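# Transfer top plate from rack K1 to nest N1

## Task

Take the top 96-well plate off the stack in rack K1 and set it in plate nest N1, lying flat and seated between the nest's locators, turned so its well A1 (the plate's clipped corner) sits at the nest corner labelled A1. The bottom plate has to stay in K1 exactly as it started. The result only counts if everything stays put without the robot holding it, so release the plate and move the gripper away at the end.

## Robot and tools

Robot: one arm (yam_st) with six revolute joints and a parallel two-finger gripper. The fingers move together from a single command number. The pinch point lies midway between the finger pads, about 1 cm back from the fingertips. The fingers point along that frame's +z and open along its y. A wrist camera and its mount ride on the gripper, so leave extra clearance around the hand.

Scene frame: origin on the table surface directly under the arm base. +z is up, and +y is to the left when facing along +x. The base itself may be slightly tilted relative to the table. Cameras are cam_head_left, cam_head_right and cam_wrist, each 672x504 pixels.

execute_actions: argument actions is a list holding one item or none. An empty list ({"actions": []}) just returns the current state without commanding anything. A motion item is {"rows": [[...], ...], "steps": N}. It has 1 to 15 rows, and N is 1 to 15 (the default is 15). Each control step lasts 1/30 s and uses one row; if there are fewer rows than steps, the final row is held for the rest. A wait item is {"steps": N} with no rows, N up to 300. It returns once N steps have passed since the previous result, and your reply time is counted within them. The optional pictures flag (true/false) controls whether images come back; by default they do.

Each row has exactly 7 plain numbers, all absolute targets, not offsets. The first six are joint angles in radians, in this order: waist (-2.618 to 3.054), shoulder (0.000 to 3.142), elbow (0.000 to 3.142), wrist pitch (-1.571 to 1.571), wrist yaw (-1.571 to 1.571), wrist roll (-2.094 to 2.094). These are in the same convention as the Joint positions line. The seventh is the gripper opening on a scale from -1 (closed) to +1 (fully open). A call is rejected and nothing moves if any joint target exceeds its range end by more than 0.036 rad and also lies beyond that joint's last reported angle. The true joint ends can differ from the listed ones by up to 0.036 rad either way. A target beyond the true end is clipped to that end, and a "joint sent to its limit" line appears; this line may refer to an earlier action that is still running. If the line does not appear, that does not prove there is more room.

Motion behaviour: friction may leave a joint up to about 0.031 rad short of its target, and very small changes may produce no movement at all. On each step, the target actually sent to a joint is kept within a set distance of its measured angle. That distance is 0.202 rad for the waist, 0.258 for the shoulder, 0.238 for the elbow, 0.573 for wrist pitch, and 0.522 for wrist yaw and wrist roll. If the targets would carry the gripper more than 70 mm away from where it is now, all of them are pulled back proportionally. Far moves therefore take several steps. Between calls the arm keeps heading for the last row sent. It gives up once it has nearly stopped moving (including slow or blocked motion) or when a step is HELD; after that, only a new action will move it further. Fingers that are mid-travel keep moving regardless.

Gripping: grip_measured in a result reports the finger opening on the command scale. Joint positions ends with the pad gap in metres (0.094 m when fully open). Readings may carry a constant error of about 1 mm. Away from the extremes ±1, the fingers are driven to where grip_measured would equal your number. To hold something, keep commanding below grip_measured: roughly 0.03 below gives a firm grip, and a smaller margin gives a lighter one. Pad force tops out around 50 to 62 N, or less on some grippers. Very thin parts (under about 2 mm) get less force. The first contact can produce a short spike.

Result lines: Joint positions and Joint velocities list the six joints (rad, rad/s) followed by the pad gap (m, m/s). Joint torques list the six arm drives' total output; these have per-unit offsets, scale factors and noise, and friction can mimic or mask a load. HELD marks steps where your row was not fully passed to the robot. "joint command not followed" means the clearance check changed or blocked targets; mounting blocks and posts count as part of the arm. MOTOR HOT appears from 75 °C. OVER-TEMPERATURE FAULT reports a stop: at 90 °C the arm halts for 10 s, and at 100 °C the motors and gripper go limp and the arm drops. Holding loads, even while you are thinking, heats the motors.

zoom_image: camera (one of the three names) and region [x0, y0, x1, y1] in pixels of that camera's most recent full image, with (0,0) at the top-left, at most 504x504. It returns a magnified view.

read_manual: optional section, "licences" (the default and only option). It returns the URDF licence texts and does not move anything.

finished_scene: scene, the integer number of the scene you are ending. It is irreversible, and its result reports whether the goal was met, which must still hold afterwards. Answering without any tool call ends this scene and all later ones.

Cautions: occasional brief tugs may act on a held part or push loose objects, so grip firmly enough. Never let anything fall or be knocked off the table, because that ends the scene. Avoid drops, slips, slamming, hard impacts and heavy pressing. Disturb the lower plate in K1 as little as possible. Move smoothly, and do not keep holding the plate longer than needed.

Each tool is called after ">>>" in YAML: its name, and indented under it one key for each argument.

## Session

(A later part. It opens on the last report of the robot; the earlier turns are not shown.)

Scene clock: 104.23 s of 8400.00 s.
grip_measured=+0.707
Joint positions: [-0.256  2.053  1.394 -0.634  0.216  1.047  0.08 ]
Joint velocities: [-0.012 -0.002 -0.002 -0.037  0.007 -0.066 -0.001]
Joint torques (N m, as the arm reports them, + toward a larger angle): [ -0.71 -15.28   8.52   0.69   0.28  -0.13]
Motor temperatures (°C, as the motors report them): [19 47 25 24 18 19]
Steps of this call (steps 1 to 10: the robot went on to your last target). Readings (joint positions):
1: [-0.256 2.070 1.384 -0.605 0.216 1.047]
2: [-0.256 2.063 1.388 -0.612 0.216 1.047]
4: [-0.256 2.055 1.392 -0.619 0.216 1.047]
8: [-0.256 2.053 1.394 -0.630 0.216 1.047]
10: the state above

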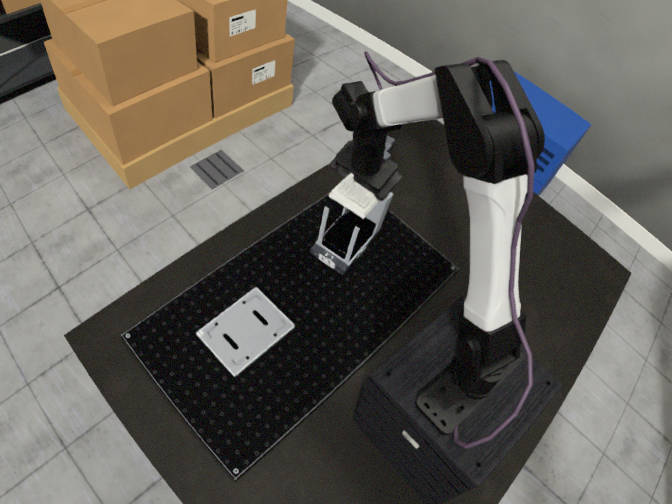

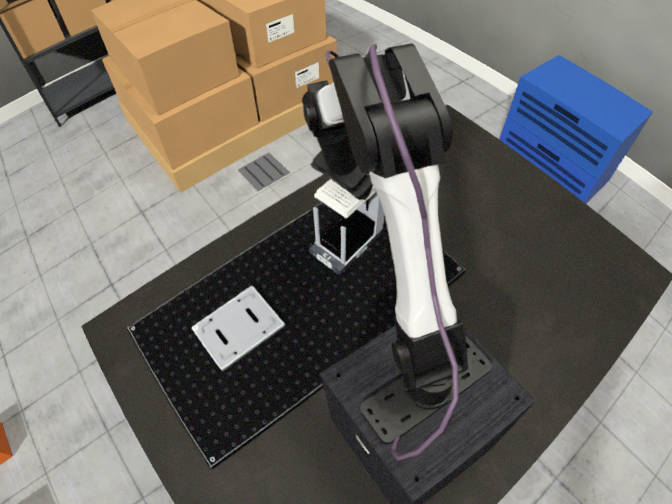

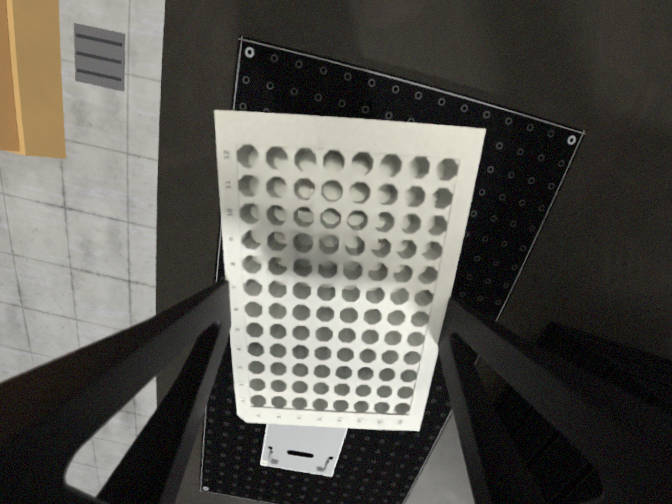

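>>> execute_actions:
  actions:
    - {"rows":[[-0.245,2.05,1.425,-0.65,0.225,1.07,0.678],[-0.23,2.05,1.43,-0.66,0.23,1.095,0.678],[-0.21,2.05,1.435,-0.672,0.235,1.125,0.678],[-0.19,2.05,1.44,-0.685,0.24,1.16,0.678],[-0.165,2.05,1.445,-0.7,0.245,1.195,0.678],[-0.14,2.05,1.45,-0.715,0.25,1.23,0.678],[-0.11,2.05,1.455,-0.73,0.257,1.27,0.678],[-0.08,2.05,1.46,-0.745,0.264,1.31,0.678],[-0.05,2.05,1.465,-0.76,0.27,1.35,0.678],[-0.02,2.05,1.47,-0.775,0.277,1.39,0.678],[0.01,2.05,1.474,-0.79,0.284,1.425,0.678],[0.04,2.05,1.478,-0.805,0.29,1.46,0.678],[0.07,2.05,1.482,-0.82,0.295,1.5,0.678],[0.1,2.05,1.486,-0.835,0.3,1.535,0.678],[0.13,2.05,1.49,-0.85,0.305,1.57,0.678]],"steps":15}
  pictures: false

>>> execute_actions:
  actions:
    - {"rows":[[0.16,2.055,1.49,-0.86,0.31,1.605,0.678],[0.19,2.062,1.49,-0.865,0.314,1.64,0.678],[0.22,2.072,1.49,-0.865,0.318,1.675,0.678],[0.25,2.085,1.49,-0.862,0.322,1.71,0.678],[0.28,2.1,1.49,-0.857,0.325,1.745,0.678],[0.31,2.118,1.49,-0.85,0.328,1.78,0.678],[0.34,2.137,1.492,-0.84,0.331,1.815,0.678],[0.37,2.157,1.494,-0.83,0.334,1.85,0.678],[0.4,2.177,1.496,-0.82,0.336,1.88,0.678],[0.428,2.197,1.498,-0.81,0.338,1.91,0.678],[0.455,2.217,1.5,-0.798,0.34,1.94,0.678],[0.48,2.237,1.502,-0.785,0.341,1.965,0.678],[0.503,2.257,1.504,-0.772,0.342,1.99,0.678],[0.524,2.277,1.506,-0.758,0.342,2.01,0.678],[0.543,2.297,1.508,-0.744,0.342,2.03,0.678]],"steps":15}
  pictures: false

>>> execute_actions:
  actions:
    - {"rows":[[0.56,2.317,1.51,-0.73,0.342,2.045,0.678],[0.574,2.337,1.512,-0.715,0.342,2.057,0.678],[0.586,2.356,1.514,-0.7,0.342,2.067,0.678],[0.596,2.374,1.516,-0.685,0.342,2.075,0.678],[0.603,2.391,1.518,-0.67,0.342,2.08,0.678],[0.608,2.407,1.52,-0.657,0.342,2.085,0.678],[0.612,2.422,1.522,-0.645,0.342,2.09,0.678],[0.613,2.436,1.524,-0.635,0.342,2.09,0.678],[0.613,2.448,1.526,-0.627,0.342,2.09,0.678],[0.613,2.459,1.527,-0.62,0.342,2.09,0.678],[0.613,2.468,1.527,-0.615,0.342,2.09,0.678],[0.613,2.475,1.527,-0.612,0.342,2.09,0.678],[0.613,2.48,1.527,-0.612,0.342,2.09,0.678],[0.613,2.484,1.527,-0.612,0.342,2.09,0.678]],"steps":15}
  pictures: false

>>> execute_actions:
  actions:
    - {"steps":10}

Scene clock: 123.87 s of 8400.00 s.
grip_measured=+0.707
Joint positions: [ 0.075  2.053  1.454 -0.779  0.273  1.414  0.08 ]
Joint velocities: [ 0.833  0.017  0.1   -0.418  0.11   1.018  0.   ]
Joint torques (N m, as the arm reports them, + toward a larger angle): [  0.79 -13.95   8.61   0.37   0.35  -0.01]
Motor temperatures (°C, as the motors report them): [20 48 27 24 18 19]
Steps of this call (steps 1 to 30: the robot went on to your last target; steps 31 to 90: nothing new was sent; then 16.13 s passed at rest; steps 91 to 105: all 15 steps of this action). Readings (joint positions):
91: [-0.256 2.053 1.394 -0.641 0.216 1.049]
92: [-0.255 2.053 1.394 -0.643 0.218 1.055]
94: [-0.242 2.053 1.396 -0.655 0.225 1.082]
98: [-0.155 2.053 1.418 -0.695 0.243 1.179]
105: the state above

Scene clock: 124.37 s of 8400.00 s.
grip_measured=+0.707
Joint positions: [ 0.504  2.264  1.473 -0.789  0.325  1.911  0.08 ]
Joint velocities: [0.642 0.598 0.037 0.242 0.022 0.711 0.001]
Joint torques (N m, as the arm reports them, + toward a larger angle): [  0.81 -14.6    7.84   0.08   0.35  -0.01]
Motor temperatures (°C, as the motors report them): [20 48 27 24 18 19]
Steps of this call (steps 1 to 15: all 15 steps of this action). Readings (joint positions):
1: [0.105 2.053 1.457 -0.793 0.278 1.449]
2: [0.135 2.053 1.459 -0.805 0.283 1.484]
4: [0.192 2.058 1.462 -0.823 0.293 1.554]
8: [0.309 2.108 1.468 -0.830 0.311 1.694]
15: the state above

Scene clock: 124.87 s of 8400.00 s.
grip_measured=+0.707
Joint positions: [ 0.614  2.48   1.508 -0.602  0.303  2.068  0.08 ]
Joint velocities: [-0.178  0.154  0.002 -0.11   0.242  0.11   0.001]
Joint torques (N m, as the arm reports them, + toward a larger angle): [  1.72 -15.28   6.04  -0.03   0.22   0.  ]
Motor temperatures (°C, as the motors report them): [20 48 27 24 18 19]
joint sent to its limit — the command would take joint 6 (wrist roll) past its upper limit, so that joint was sent only as far as its limit.
Steps of this call (steps 1 to 15: all 15 steps of this action). Readings (joint positions):
1: [0.526 2.285 1.475 -0.778 0.322 1.935]
2: [0.547 2.306 1.477 -0.759 0.308 1.958]
4: [0.596 2.350 1.487 -0.702 0.259 1.995]
8: [0.671 2.422 1.506 -0.594 0.194 2.042]
15: the state above

Scene clock: 125.20 s of 8400.00 s.
grip_measured=+0.707
Joint positions: [ 0.608  2.487  1.508 -0.606  0.33   2.074  0.08 ]
Joint velocities: [-0.002  0.002 -0.007 -0.022 -0.007  0.007 -0.   ]
Joint torques (N m, as the arm reports them, + toward a larger angle): [  1.37 -15.15   6.12  -0.1    0.32   0.02]
Motor temperatures (°C, as the motors report them): [20 48 27 24 18 19]
joint sent to its limit — the command would take joint 6 (wrist roll) past its upper limit, so that joint was sent only as far as its limit.
Steps of this call (steps 1 to 10: the robot went on to your last target). Readings (joint positions):
1: [0.609 2.484 1.508 -0.604 0.310 2.069]
2: [0.608 2.486 1.508 -0.605 0.316 2.071]
4: [0.608 2.487 1.508 -0.606 0.321 2.072]
8: [0.608 2.487 1.508 -0.606 0.328 2.074]
10: the state above

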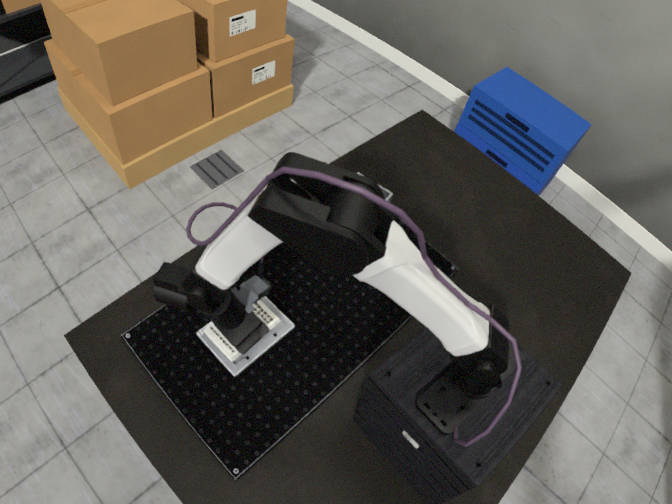

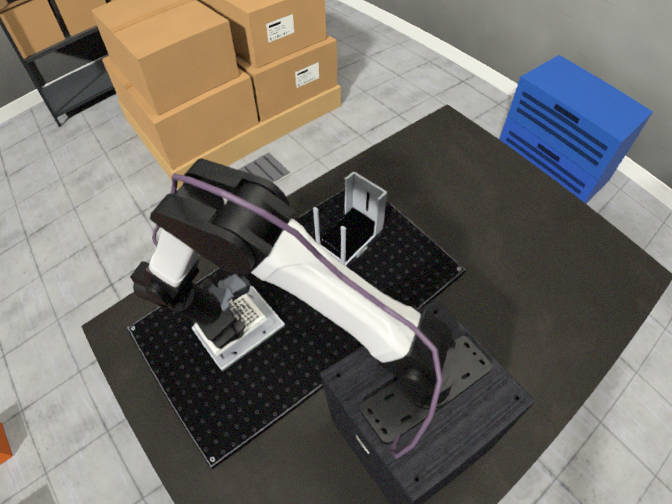

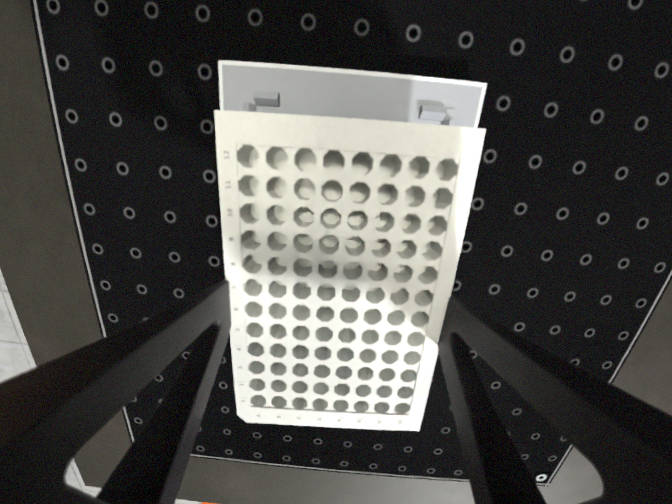

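>>> execute_actions:
  actions:
    - {"rows":[[0.595,2.495,1.54,-0.595,0.342,2.062,0.678],[0.59,2.502,1.546,-0.59,0.342,2.058,0.678],[0.586,2.508,1.549,-0.587,0.342,2.056,0.678],[0.583,2.514,1.552,-0.585,0.342,2.056,0.678],[0.58,2.52,1.555,-0.585,0.342,2.056,0.678],[0.577,2.526,1.558,-0.585,0.342,2.056,0.678],[0.575,2.532,1.561,-0.585,0.342,2.056,0.678],[0.573,2.537,1.564,-0.585,0.342,2.056,0.678],[0.572,2.542,1.567,-0.585,0.342,2.056,0.678],[0.572,2.546,1.57,-0.585,0.342,2.056,0.678],[0.572,2.549,1.571,-0.585,0.342,2.056,0.678]],"steps":15}
  pictures: false

>>> execute_actions:
  actions:
    - {"steps":5}

>>> zoom_image:
  camera: "cam_wrist"
  region: [150, 40, 550, 460]

Scene clock: 137.47 s of 8400.00 s.
grip_measured=+0.707
Joint positions: [ 0.58   2.549  1.538 -0.592  0.333  2.066  0.08 ]
Joint velocities: [ 0.017  0.002 -0.022  0.037  0.007 -0.081  0.002]
Joint torques (N m, as the arm reports them, + toward a larger angle): [  0.49 -15.     6.91   0.05   0.33  -0.16]
Motor temperatures (°C, as the motors report them): [20 48 27 24 18 19]
joint sent to its limit — the command would take joint 6 (wrist roll) past its upper limit, so that joint was sent only as far as its limit.
Steps of this call (steps 1 to 30: the robot went on to your last target; steps 31 to 90: nothing new was sent; then 8.77 s passed at rest; steps 91 to 105: all 15 steps of this action). Readings (joint positions):
91: [0.608 2.487 1.508 -0.606 0.332 2.074]
92: [0.608 2.488 1.508 -0.604 0.332 2.073]
94: [0.604 2.496 1.515 -0.602 0.332 2.071]
98: [0.589 2.521 1.530 -0.593 0.332 2.067]
105: the state above

Scene clock: 137.63 s of 8400.00 s.
grip_measured=+0.707
Joint positions: [ 0.58   2.549  1.538 -0.591  0.333  2.066  0.08 ]
Joint velocities: [-0.002 -0.007 -0.007 -0.022 -0.037 -0.007 -0.001]
Joint torques (N m, as the arm reports them, + toward a larger angle): [  0.37 -15.05   6.96   0.07   0.32  -0.15]
Motor temperatures (°C, as the motors report them): [20 48 27 24 18 19]
Steps of this call (steps 1 to 5: the robot went on to your last target). Readings (joint positions):
1: [0.580 2.549 1.538 -0.592 0.333 2.066]
2: [0.580 2.549 1.538 -0.591 0.333 2.066]
4: [0.580 2.549 1.538 -0.591 0.333 2.066]
5: the state above

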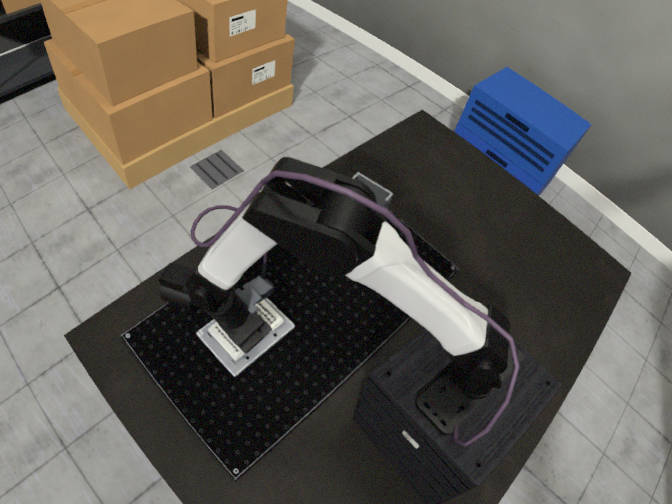

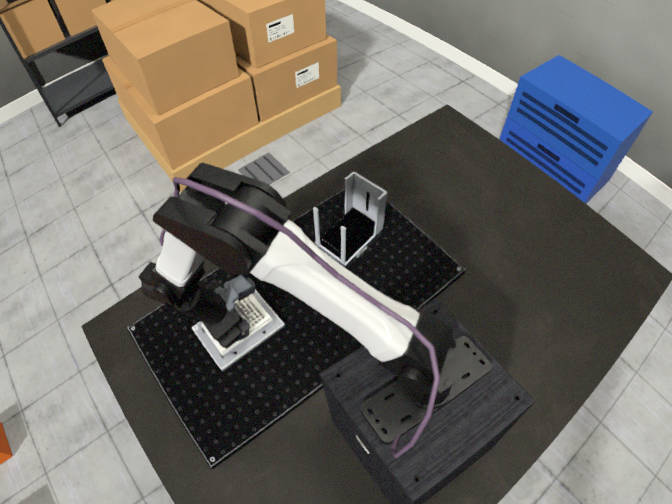

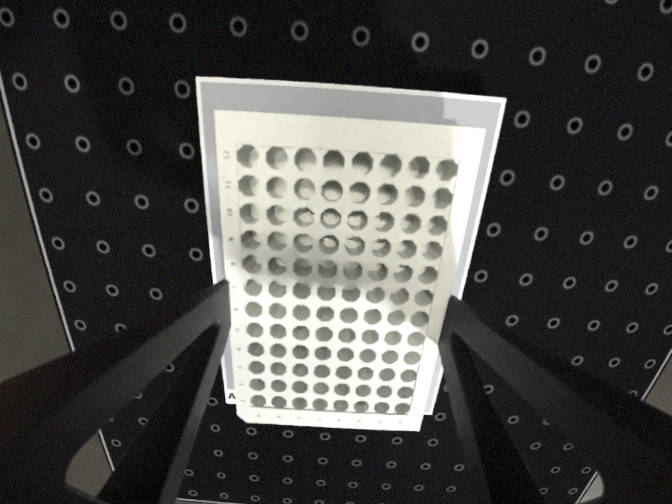

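Region (150, 40, 550, 460) of cam_wrist's 672x504 image, scaled by 1.200, with more detail than that image has; it fills the left 480 columns of this view, and the rest is white.

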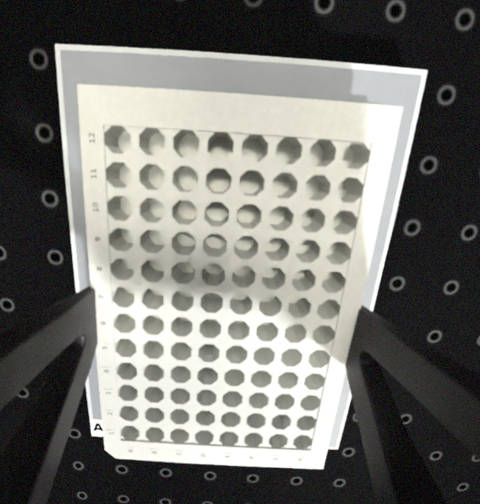

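>>> execute_actions:
  actions:
    - {"rows":[[0.572,2.56,1.571,-0.575,0.342,2.056,0.678],[0.572,2.569,1.571,-0.562,0.342,2.056,0.678]],"steps":15}

>>> zoom_image:
  camera: "cam_head_left"
  region: [170, 260, 330, 400]

Scene clock: 153.03 s of 8400.00 s.
grip_measured=+0.707
Joint positions: [ 0.58   2.568  1.538 -0.569  0.333  2.065  0.08 ]
Joint velocities: [-0.002  0.007 -0.002 -0.037 -0.051 -0.081  0.   ]
Joint torques (N m, as the arm reports them, + toward a larger angle): [  0.38 -14.91   6.81   0.02   0.31  -0.15]
Motor temperatures (°C, as the motors report them): [19 49 27 23 18 19]
Steps of this call (steps 1 to 15: the robot went on to your last target; steps 16 to 90: nothing new was sent; then 11.90 s passed at rest; steps 91 to 105: all 15 steps of this action). Readings (joint positions):
91: [0.580 2.549 1.538 -0.590 0.333 2.065]
92: [0.580 2.551 1.538 -0.587 0.333 2.065]
94: [0.580 2.556 1.538 -0.578 0.333 2.065]
98: [0.580 2.567 1.538 -0.573 0.333 2.065]
105: the state above

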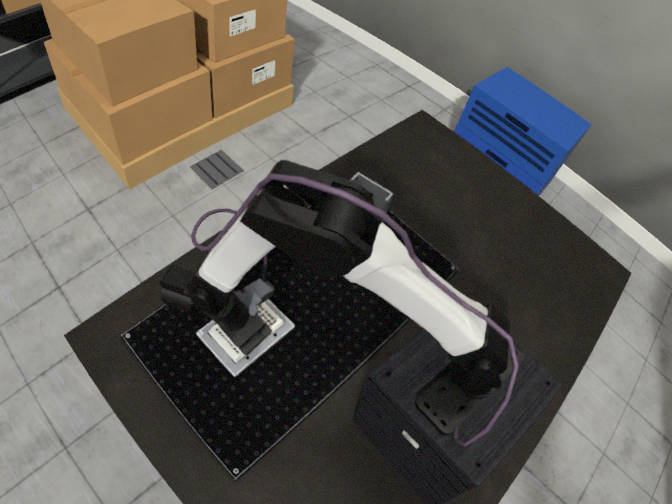

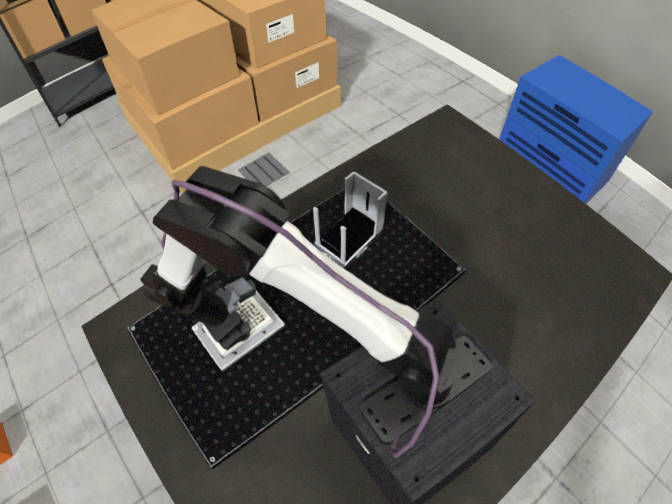

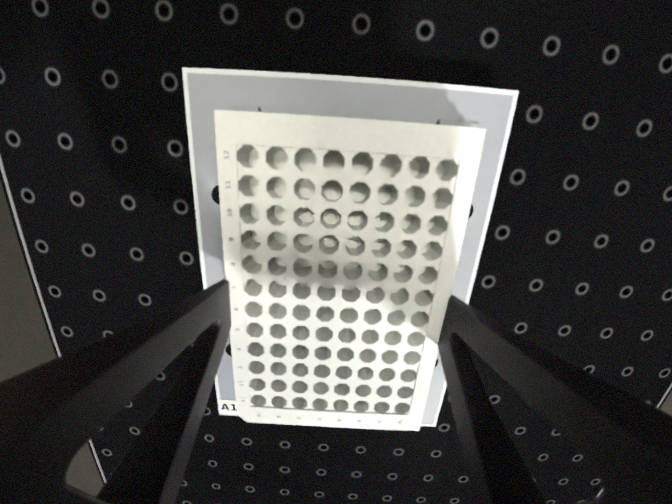

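Region (170, 260, 330, 400) of cam_head_left's 672x504 image, scaled by 3.150, with more detail than that image has; it fills the top 441 rows of this view, and the rest is white.

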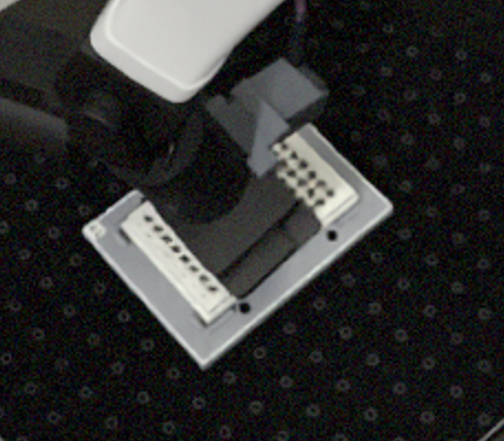

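>>> execute_actions:
  actions:
    - {"rows":[[0.585,2.569,1.571,-0.558,0.342,2.07,0.678],[0.598,2.569,1.571,-0.554,0.342,2.08,0.678]],"steps":15}

>>> zoom_image:
  camera: "cam_wrist"
  region: [150, 40, 550, 450]

Scene clock: 159.40 s of 8400.00 s.
grip_measured=+0.707
Joint positions: [ 0.587  2.568  1.538 -0.561  0.333  2.071  0.08 ]
Joint velocities: [-0.012 -0.012  0.012 -0.066  0.007 -0.066  0.001]
Joint torques (N m, as the arm reports them, + toward a larger angle): [  1.8  -14.94   6.87   0.08   0.31   0.01]
Motor temperatures (°C, as the motors report them): [19 49 27 23 18 19]
Steps of this call (steps 1 to 15: the robot went on to your last target; steps 16 to 90: nothing new was sent; then 2.87 s passed at rest; steps 91 to 105: all 15 steps of this action). Readings (joint positions):
91: [0.580 2.568 1.538 -0.568 0.333 2.065]
92: [0.580 2.568 1.538 -0.567 0.333 2.066]
94: [0.582 2.568 1.538 -0.565 0.333 2.068]
98: [0.586 2.568 1.538 -0.562 0.333 2.069]
105: the state above

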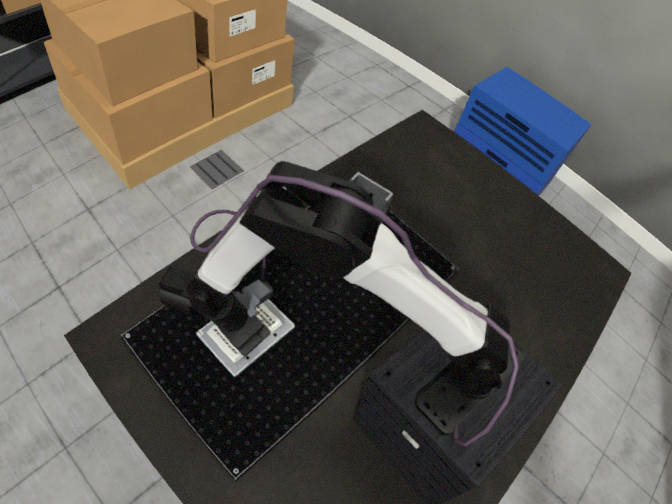

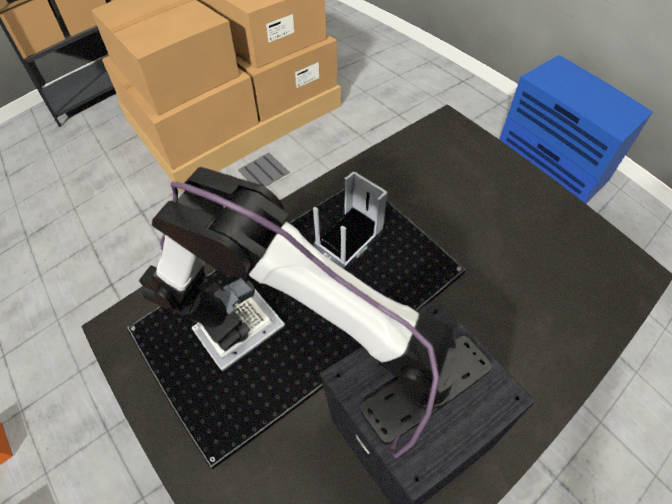

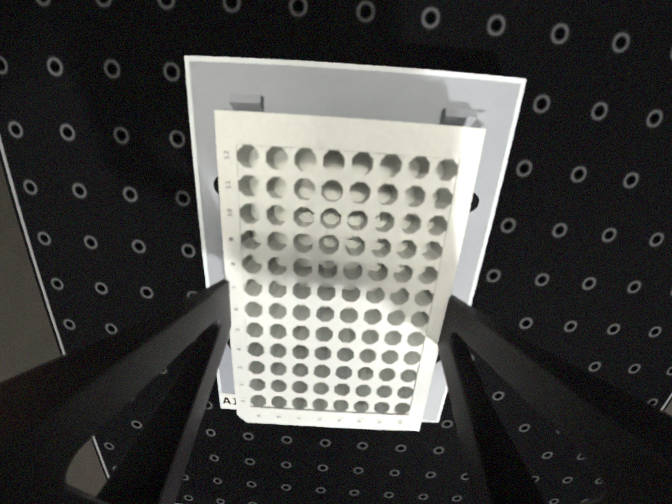

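Region (150, 40, 550, 450) of cam_wrist's 672x504 image, scaled by 1.229, with more detail than that image has; it fills the left 492 columns of this view, and the rest is white.

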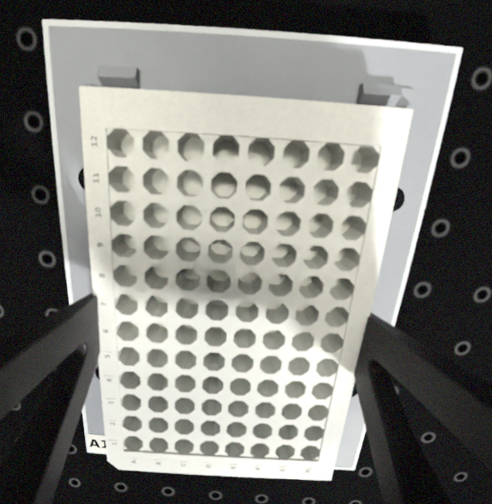

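>>> execute_actions:
  actions:
    - {"rows":[[0.598,2.569,1.571,-0.554,0.349,2.08,0.678],[0.598,2.569,1.571,-0.554,0.349,2.08,0.678],[0.598,2.569,1.571,-0.554,0.349,2.08,0.678],[0.598,2.588,1.571,-0.554,0.349,2.08,0.678],[0.598,2.588,1.571,-0.554,0.349,2.08,0.678],[0.598,2.576,1.571,-0.554,0.349,2.08,0.678]],"steps":15}

>>> zoom_image:
  camera: "cam_head_left"
  region: [190, 290, 305, 385]

Scene clock: 165.30 s of 8400.00 s.
grip_measured=+0.707
Joint positions: [ 0.587  2.576  1.538 -0.557  0.339  2.071  0.08 ]
Joint velocities: [ 0.002 -0.022  0.017 -0.066  0.022  0.022  0.   ]
Joint torques (N m, as the arm reports them, + toward a larger angle): [  1.82 -15.08   6.97   0.     0.33   0.  ]
Motor temperatures (°C, as the motors report them): [20 49 27 23 18 19]
Steps of this call (steps 1 to 15: the robot went on to your last target; steps 16 to 90: nothing new was sent; then 2.40 s passed at rest; steps 91 to 105: all 15 steps of this action). Readings (joint positions):
91: [0.587 2.568 1.538 -0.561 0.334 2.071]
92: [0.587 2.568 1.538 -0.561 0.335 2.071]
94: [0.587 2.569 1.538 -0.560 0.337 2.071]
98: [0.587 2.576 1.538 -0.557 0.339 2.071]
105: the state above

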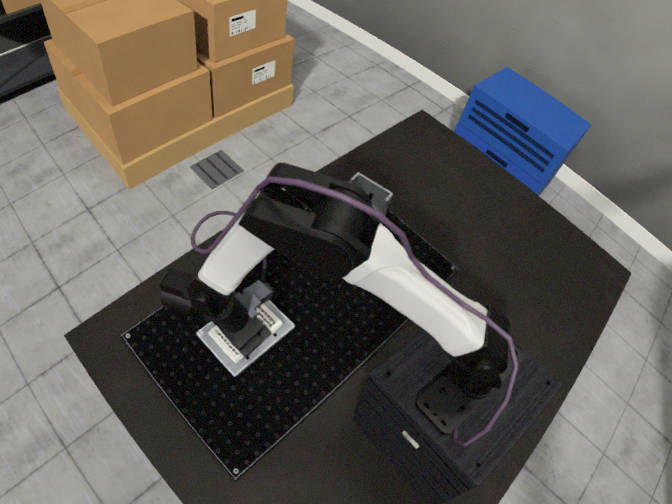

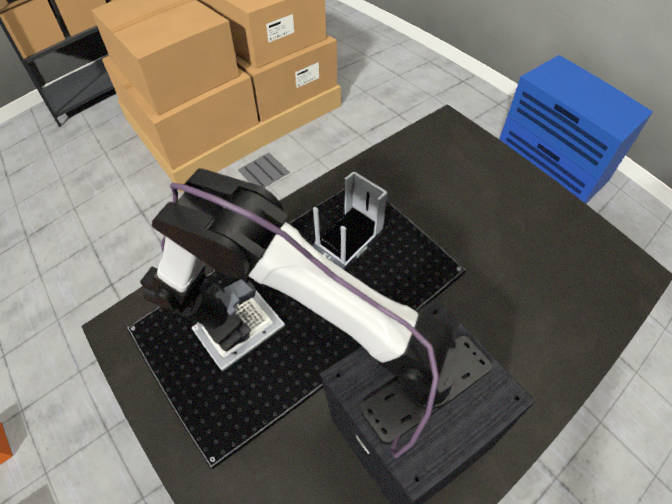

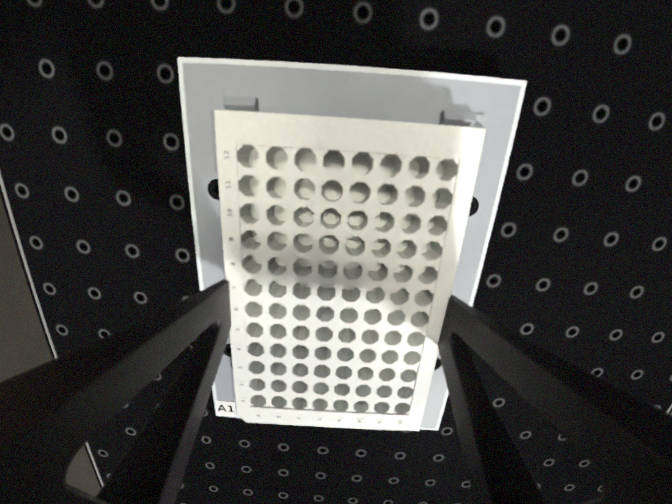

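Region (190, 290, 305, 385) of cam_head_left's 672x504 image, scaled by 4.383, with more detail than that image has; it fills the top 416 rows of this view, and the rest is white.

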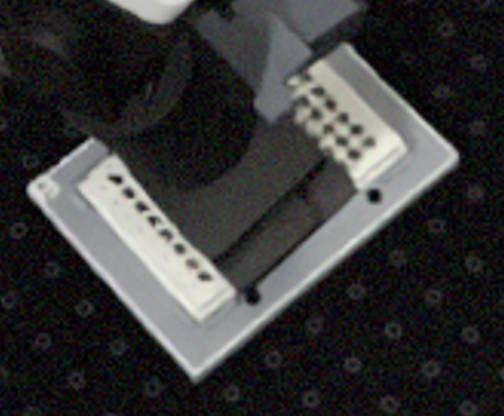

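Slightly further down.

>>> execute_actions:
  actions:
    - {"rows":[[0.598,2.576,1.571,-0.546,0.349,2.08,0.678],[0.598,2.594,1.571,-0.544,0.349,2.08,0.678],[0.598,2.594,1.571,-0.544,0.349,2.08,0.678],[0.598,2.583,1.571,-0.544,0.349,2.08,0.678]],"steps":15}

Scene clock: 170.33 s of 8400.00 s.
grip_measured=+0.707
Joint positions: [ 0.587  2.578  1.538 -0.554  0.342  2.071  0.08 ]
Joint velocities: [-0.002  0.002 -0.022 -0.037  0.007  0.022  0.   ]
Joint torques (N m, as the arm reports them, + toward a larger angle): [  1.76 -14.63   6.81   0.11   0.3    0.01]
Motor temperatures (°C, as the motors report them): [20 49 27 23 18 19]
Steps of this call (steps 1 to 15: the robot went on to your last target; steps 16 to 90: nothing new was sent; then 1.53 s passed at rest; steps 91 to 105: all 15 steps of this action). Readings (joint positions):
91: [0.587 2.576 1.538 -0.557 0.339 2.071]
92: [0.587 2.577 1.538 -0.556 0.339 2.071]
94: [0.587 2.578 1.538 -0.554 0.341 2.071]
98: [0.587 2.578 1.538 -0.554 0.342 2.071]
105: the state above

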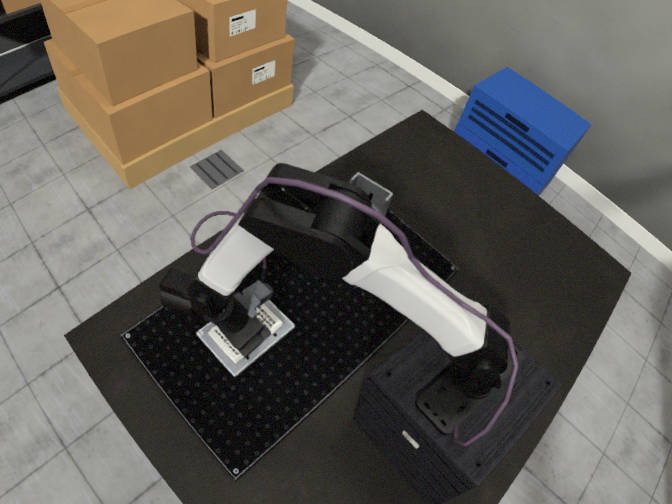

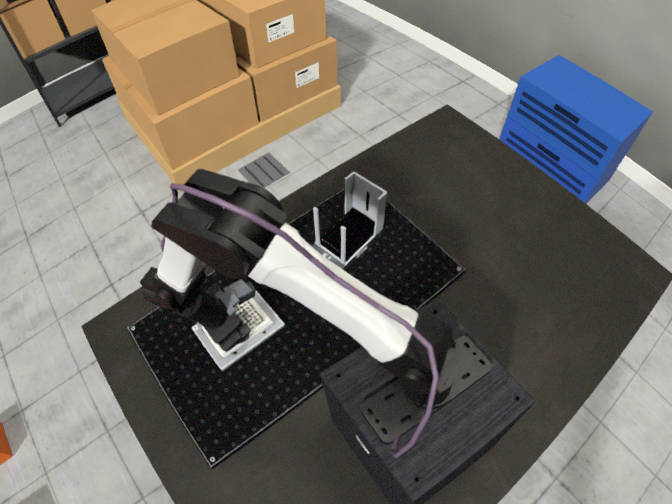

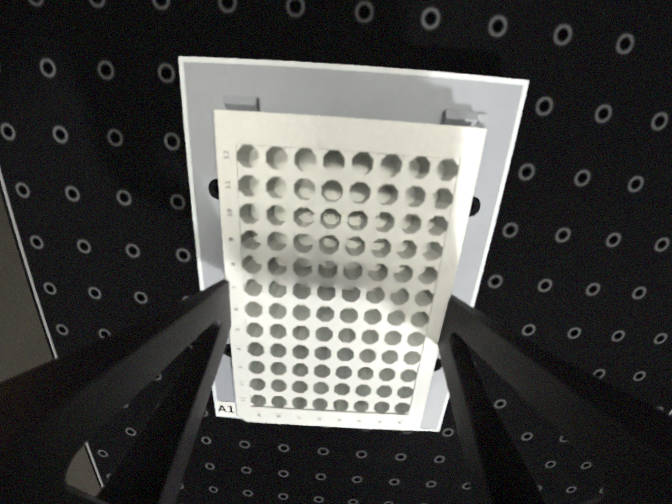

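Contact, guided by the locators. Release.

>>> execute_actions:
  actions:
    - {"rows":[[0.598,2.578,1.571,-0.55,0.349,2.08,0.70],[0.598,2.578,1.571,-0.55,0.349,2.08,0.72],[0.598,2.578,1.571,-0.55,0.349,2.08,0.75],[0.598,2.578,1.571,-0.55,0.349,2.08,0.8],[0.598,2.578,1.571,-0.55,0.349,2.08,0.87],[0.598,2.578,1.571,-0.55,0.349,2.08,0.94],[0.598,2.578,1.571,-0.55,0.349,2.08,1],[0.598,2.578,1.571,-0.55,0.349,2.08,1],[0.598,2.565,1.571,-0.56,0.349,2.08,1],[0.598,2.55,1.571,-0.57,0.349,2.08,1],[0.598,2.535,1.571,-0.585,0.349,2.08,1],[0.598,2.52,1.571,-0.60,0.349,2.08,1],[0.598,2.50,1.571,-0.62,0.349,2.08,1],[0.598,2.48,1.571,-0.64,0.349,2.08,1],[0.598,2.46,1.571,-0.665,0.349,2.08,1]],"steps":15}
  pictures: false

>>> execute_actions:
  actions:
    - {"rows":[[0.598,2.43,1.571,-0.69,0.349,2.08,1],[0.598,2.40,1.571,-0.72,0.349,2.08,1],[0.598,2.37,1.571,-0.75,0.349,2.08,1],[0.598,2.34,1.571,-0.78,0.349,2.08,1],[0.598,2.31,1.571,-0.81,0.349,2.08,1],[0.598,2.28,1.571,-0.84,0.349,2.08,1],[0.598,2.25,1.571,-0.87,0.349,2.08,1],[0.598,2.22,1.571,-0.90,0.349,2.08,1],[0.598,2.2,1.571,-0.92,0.349,2.08,1]],"steps":15}

>>> zoom_image:
  camera: "cam_head_left"
  region: [190, 280, 305, 385]

>>> zoom_image:
  camera: "cam_wrist"
  region: [200, 60, 480, 340]

Scene clock: 179.43 s of 8400.00 s.
grip_measured=+1.000
Joint positions: [ 0.587  2.534  1.538 -0.602  0.343  2.071  0.094]
Joint velocities: [-0.012 -0.54  -0.012 -0.432  0.081  0.007  0.   ]
Joint torques (N m, as the arm reports them, + toward a larger angle): [  1.71 -19.15   6.92   0.01   0.3    0.01]
Motor temperatures (°C, as the motors report them): [20 49 27 23 18 19]
Steps of this call (steps 1 to 15: the robot went on to your last target; steps 16 to 90: nothing new was sent; then 5.60 s passed at rest; steps 91 to 105: all 15 steps of this action). Readings (joint positions):
91: [0.587 2.578 1.538 -0.554 0.342 2.071]
92: [0.587 2.578 1.538 -0.554 0.342 2.071]
94: [0.587 2.578 1.538 -0.554 0.342 2.071]
98: [0.587 2.578 1.538 -0.554 0.343 2.071]
105: the state above

Scene clock: 179.93 s of 8400.00 s.
grip_measured=+1.000
Joint positions: [ 0.587  2.196  1.555 -0.877  0.345  2.071  0.094]
Joint velocities: [ 0.002  0.076 -0.002 -0.242 -0.007 -0.007  0.   ]
Joint torques (N m, as the arm reports them, + toward a larger angle): [  1.75 -14.38   7.05   0.13   0.26   0.01]
Motor temperatures (°C, as the motors report them): [20 49 27 23 18 19]
Steps of this call (steps 1 to 15: all 15 steps of this action). Readings (joint positions):
1: [0.587 2.513 1.538 -0.618 0.343 2.071]
2: [0.587 2.487 1.538 -0.637 0.343 2.071]
4: [0.587 2.426 1.538 -0.678 0.343 2.071]
8: [0.587 2.290 1.538 -0.774 0.343 2.071]
15: the state above

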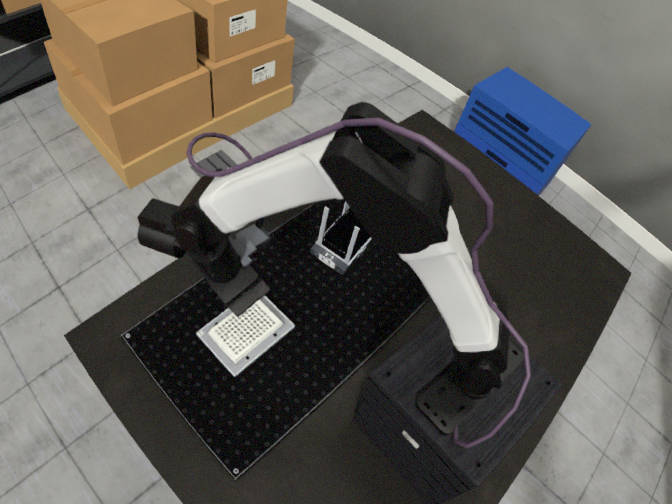

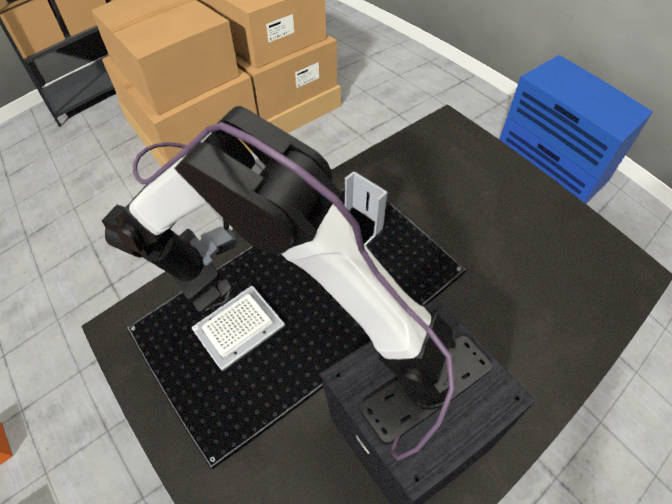

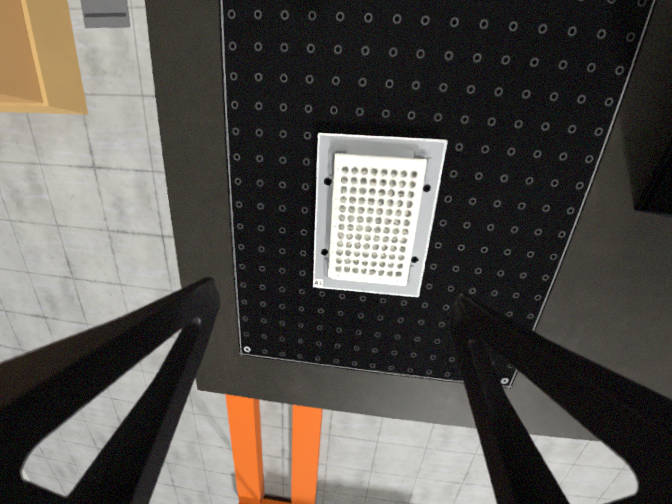

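Region (190, 280, 305, 385) of cam_head_left's 672x504 image, scaled by 4.383, with more detail than that image has; it fills the top 460 rows of this view, and the rest is white.

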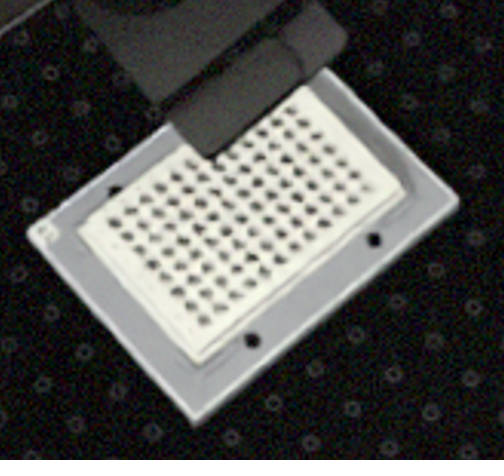

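Region (200, 60, 480, 340) of cam_wrist's 672x504 image, scaled by 1.800, with more detail than that image has.

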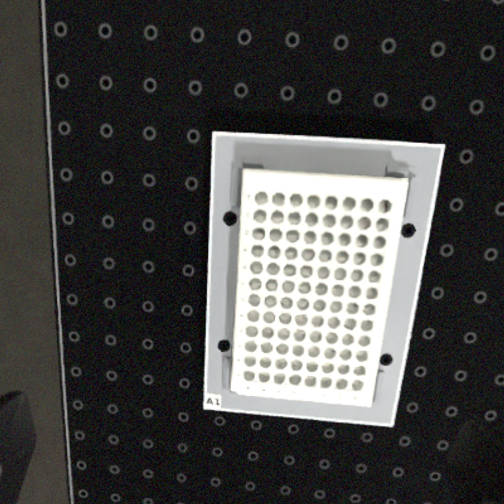

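>>> zoom_image:
  camera: "cam_head_right"
  region: [185, 305, 255, 375]

>>> zoom_image:
  camera: "cam_wrist"
  region: [305, 230, 435, 305]

Region (185, 305, 255, 375) of cam_head_right's 672x504 image, scaled by 7.200, with more detail than that image has.

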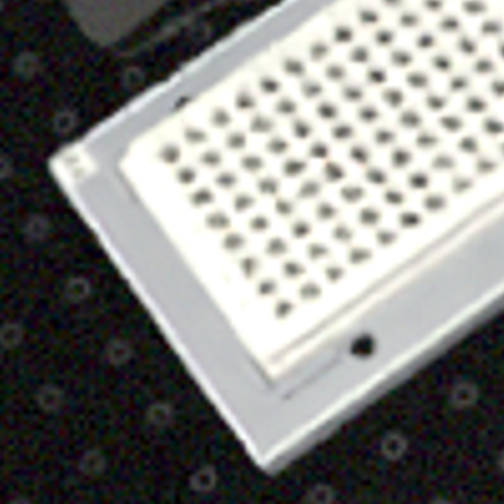

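Region (305, 230, 435, 305) of cam_wrist's 672x504 image, scaled by 3.877, with more detail than that image has; it fills the top 291 rows of this view, and the rest is white.

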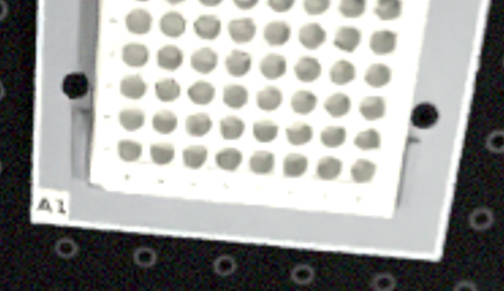

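>>> finished_scene:
  scene: 2

The scene is finished: the task was done.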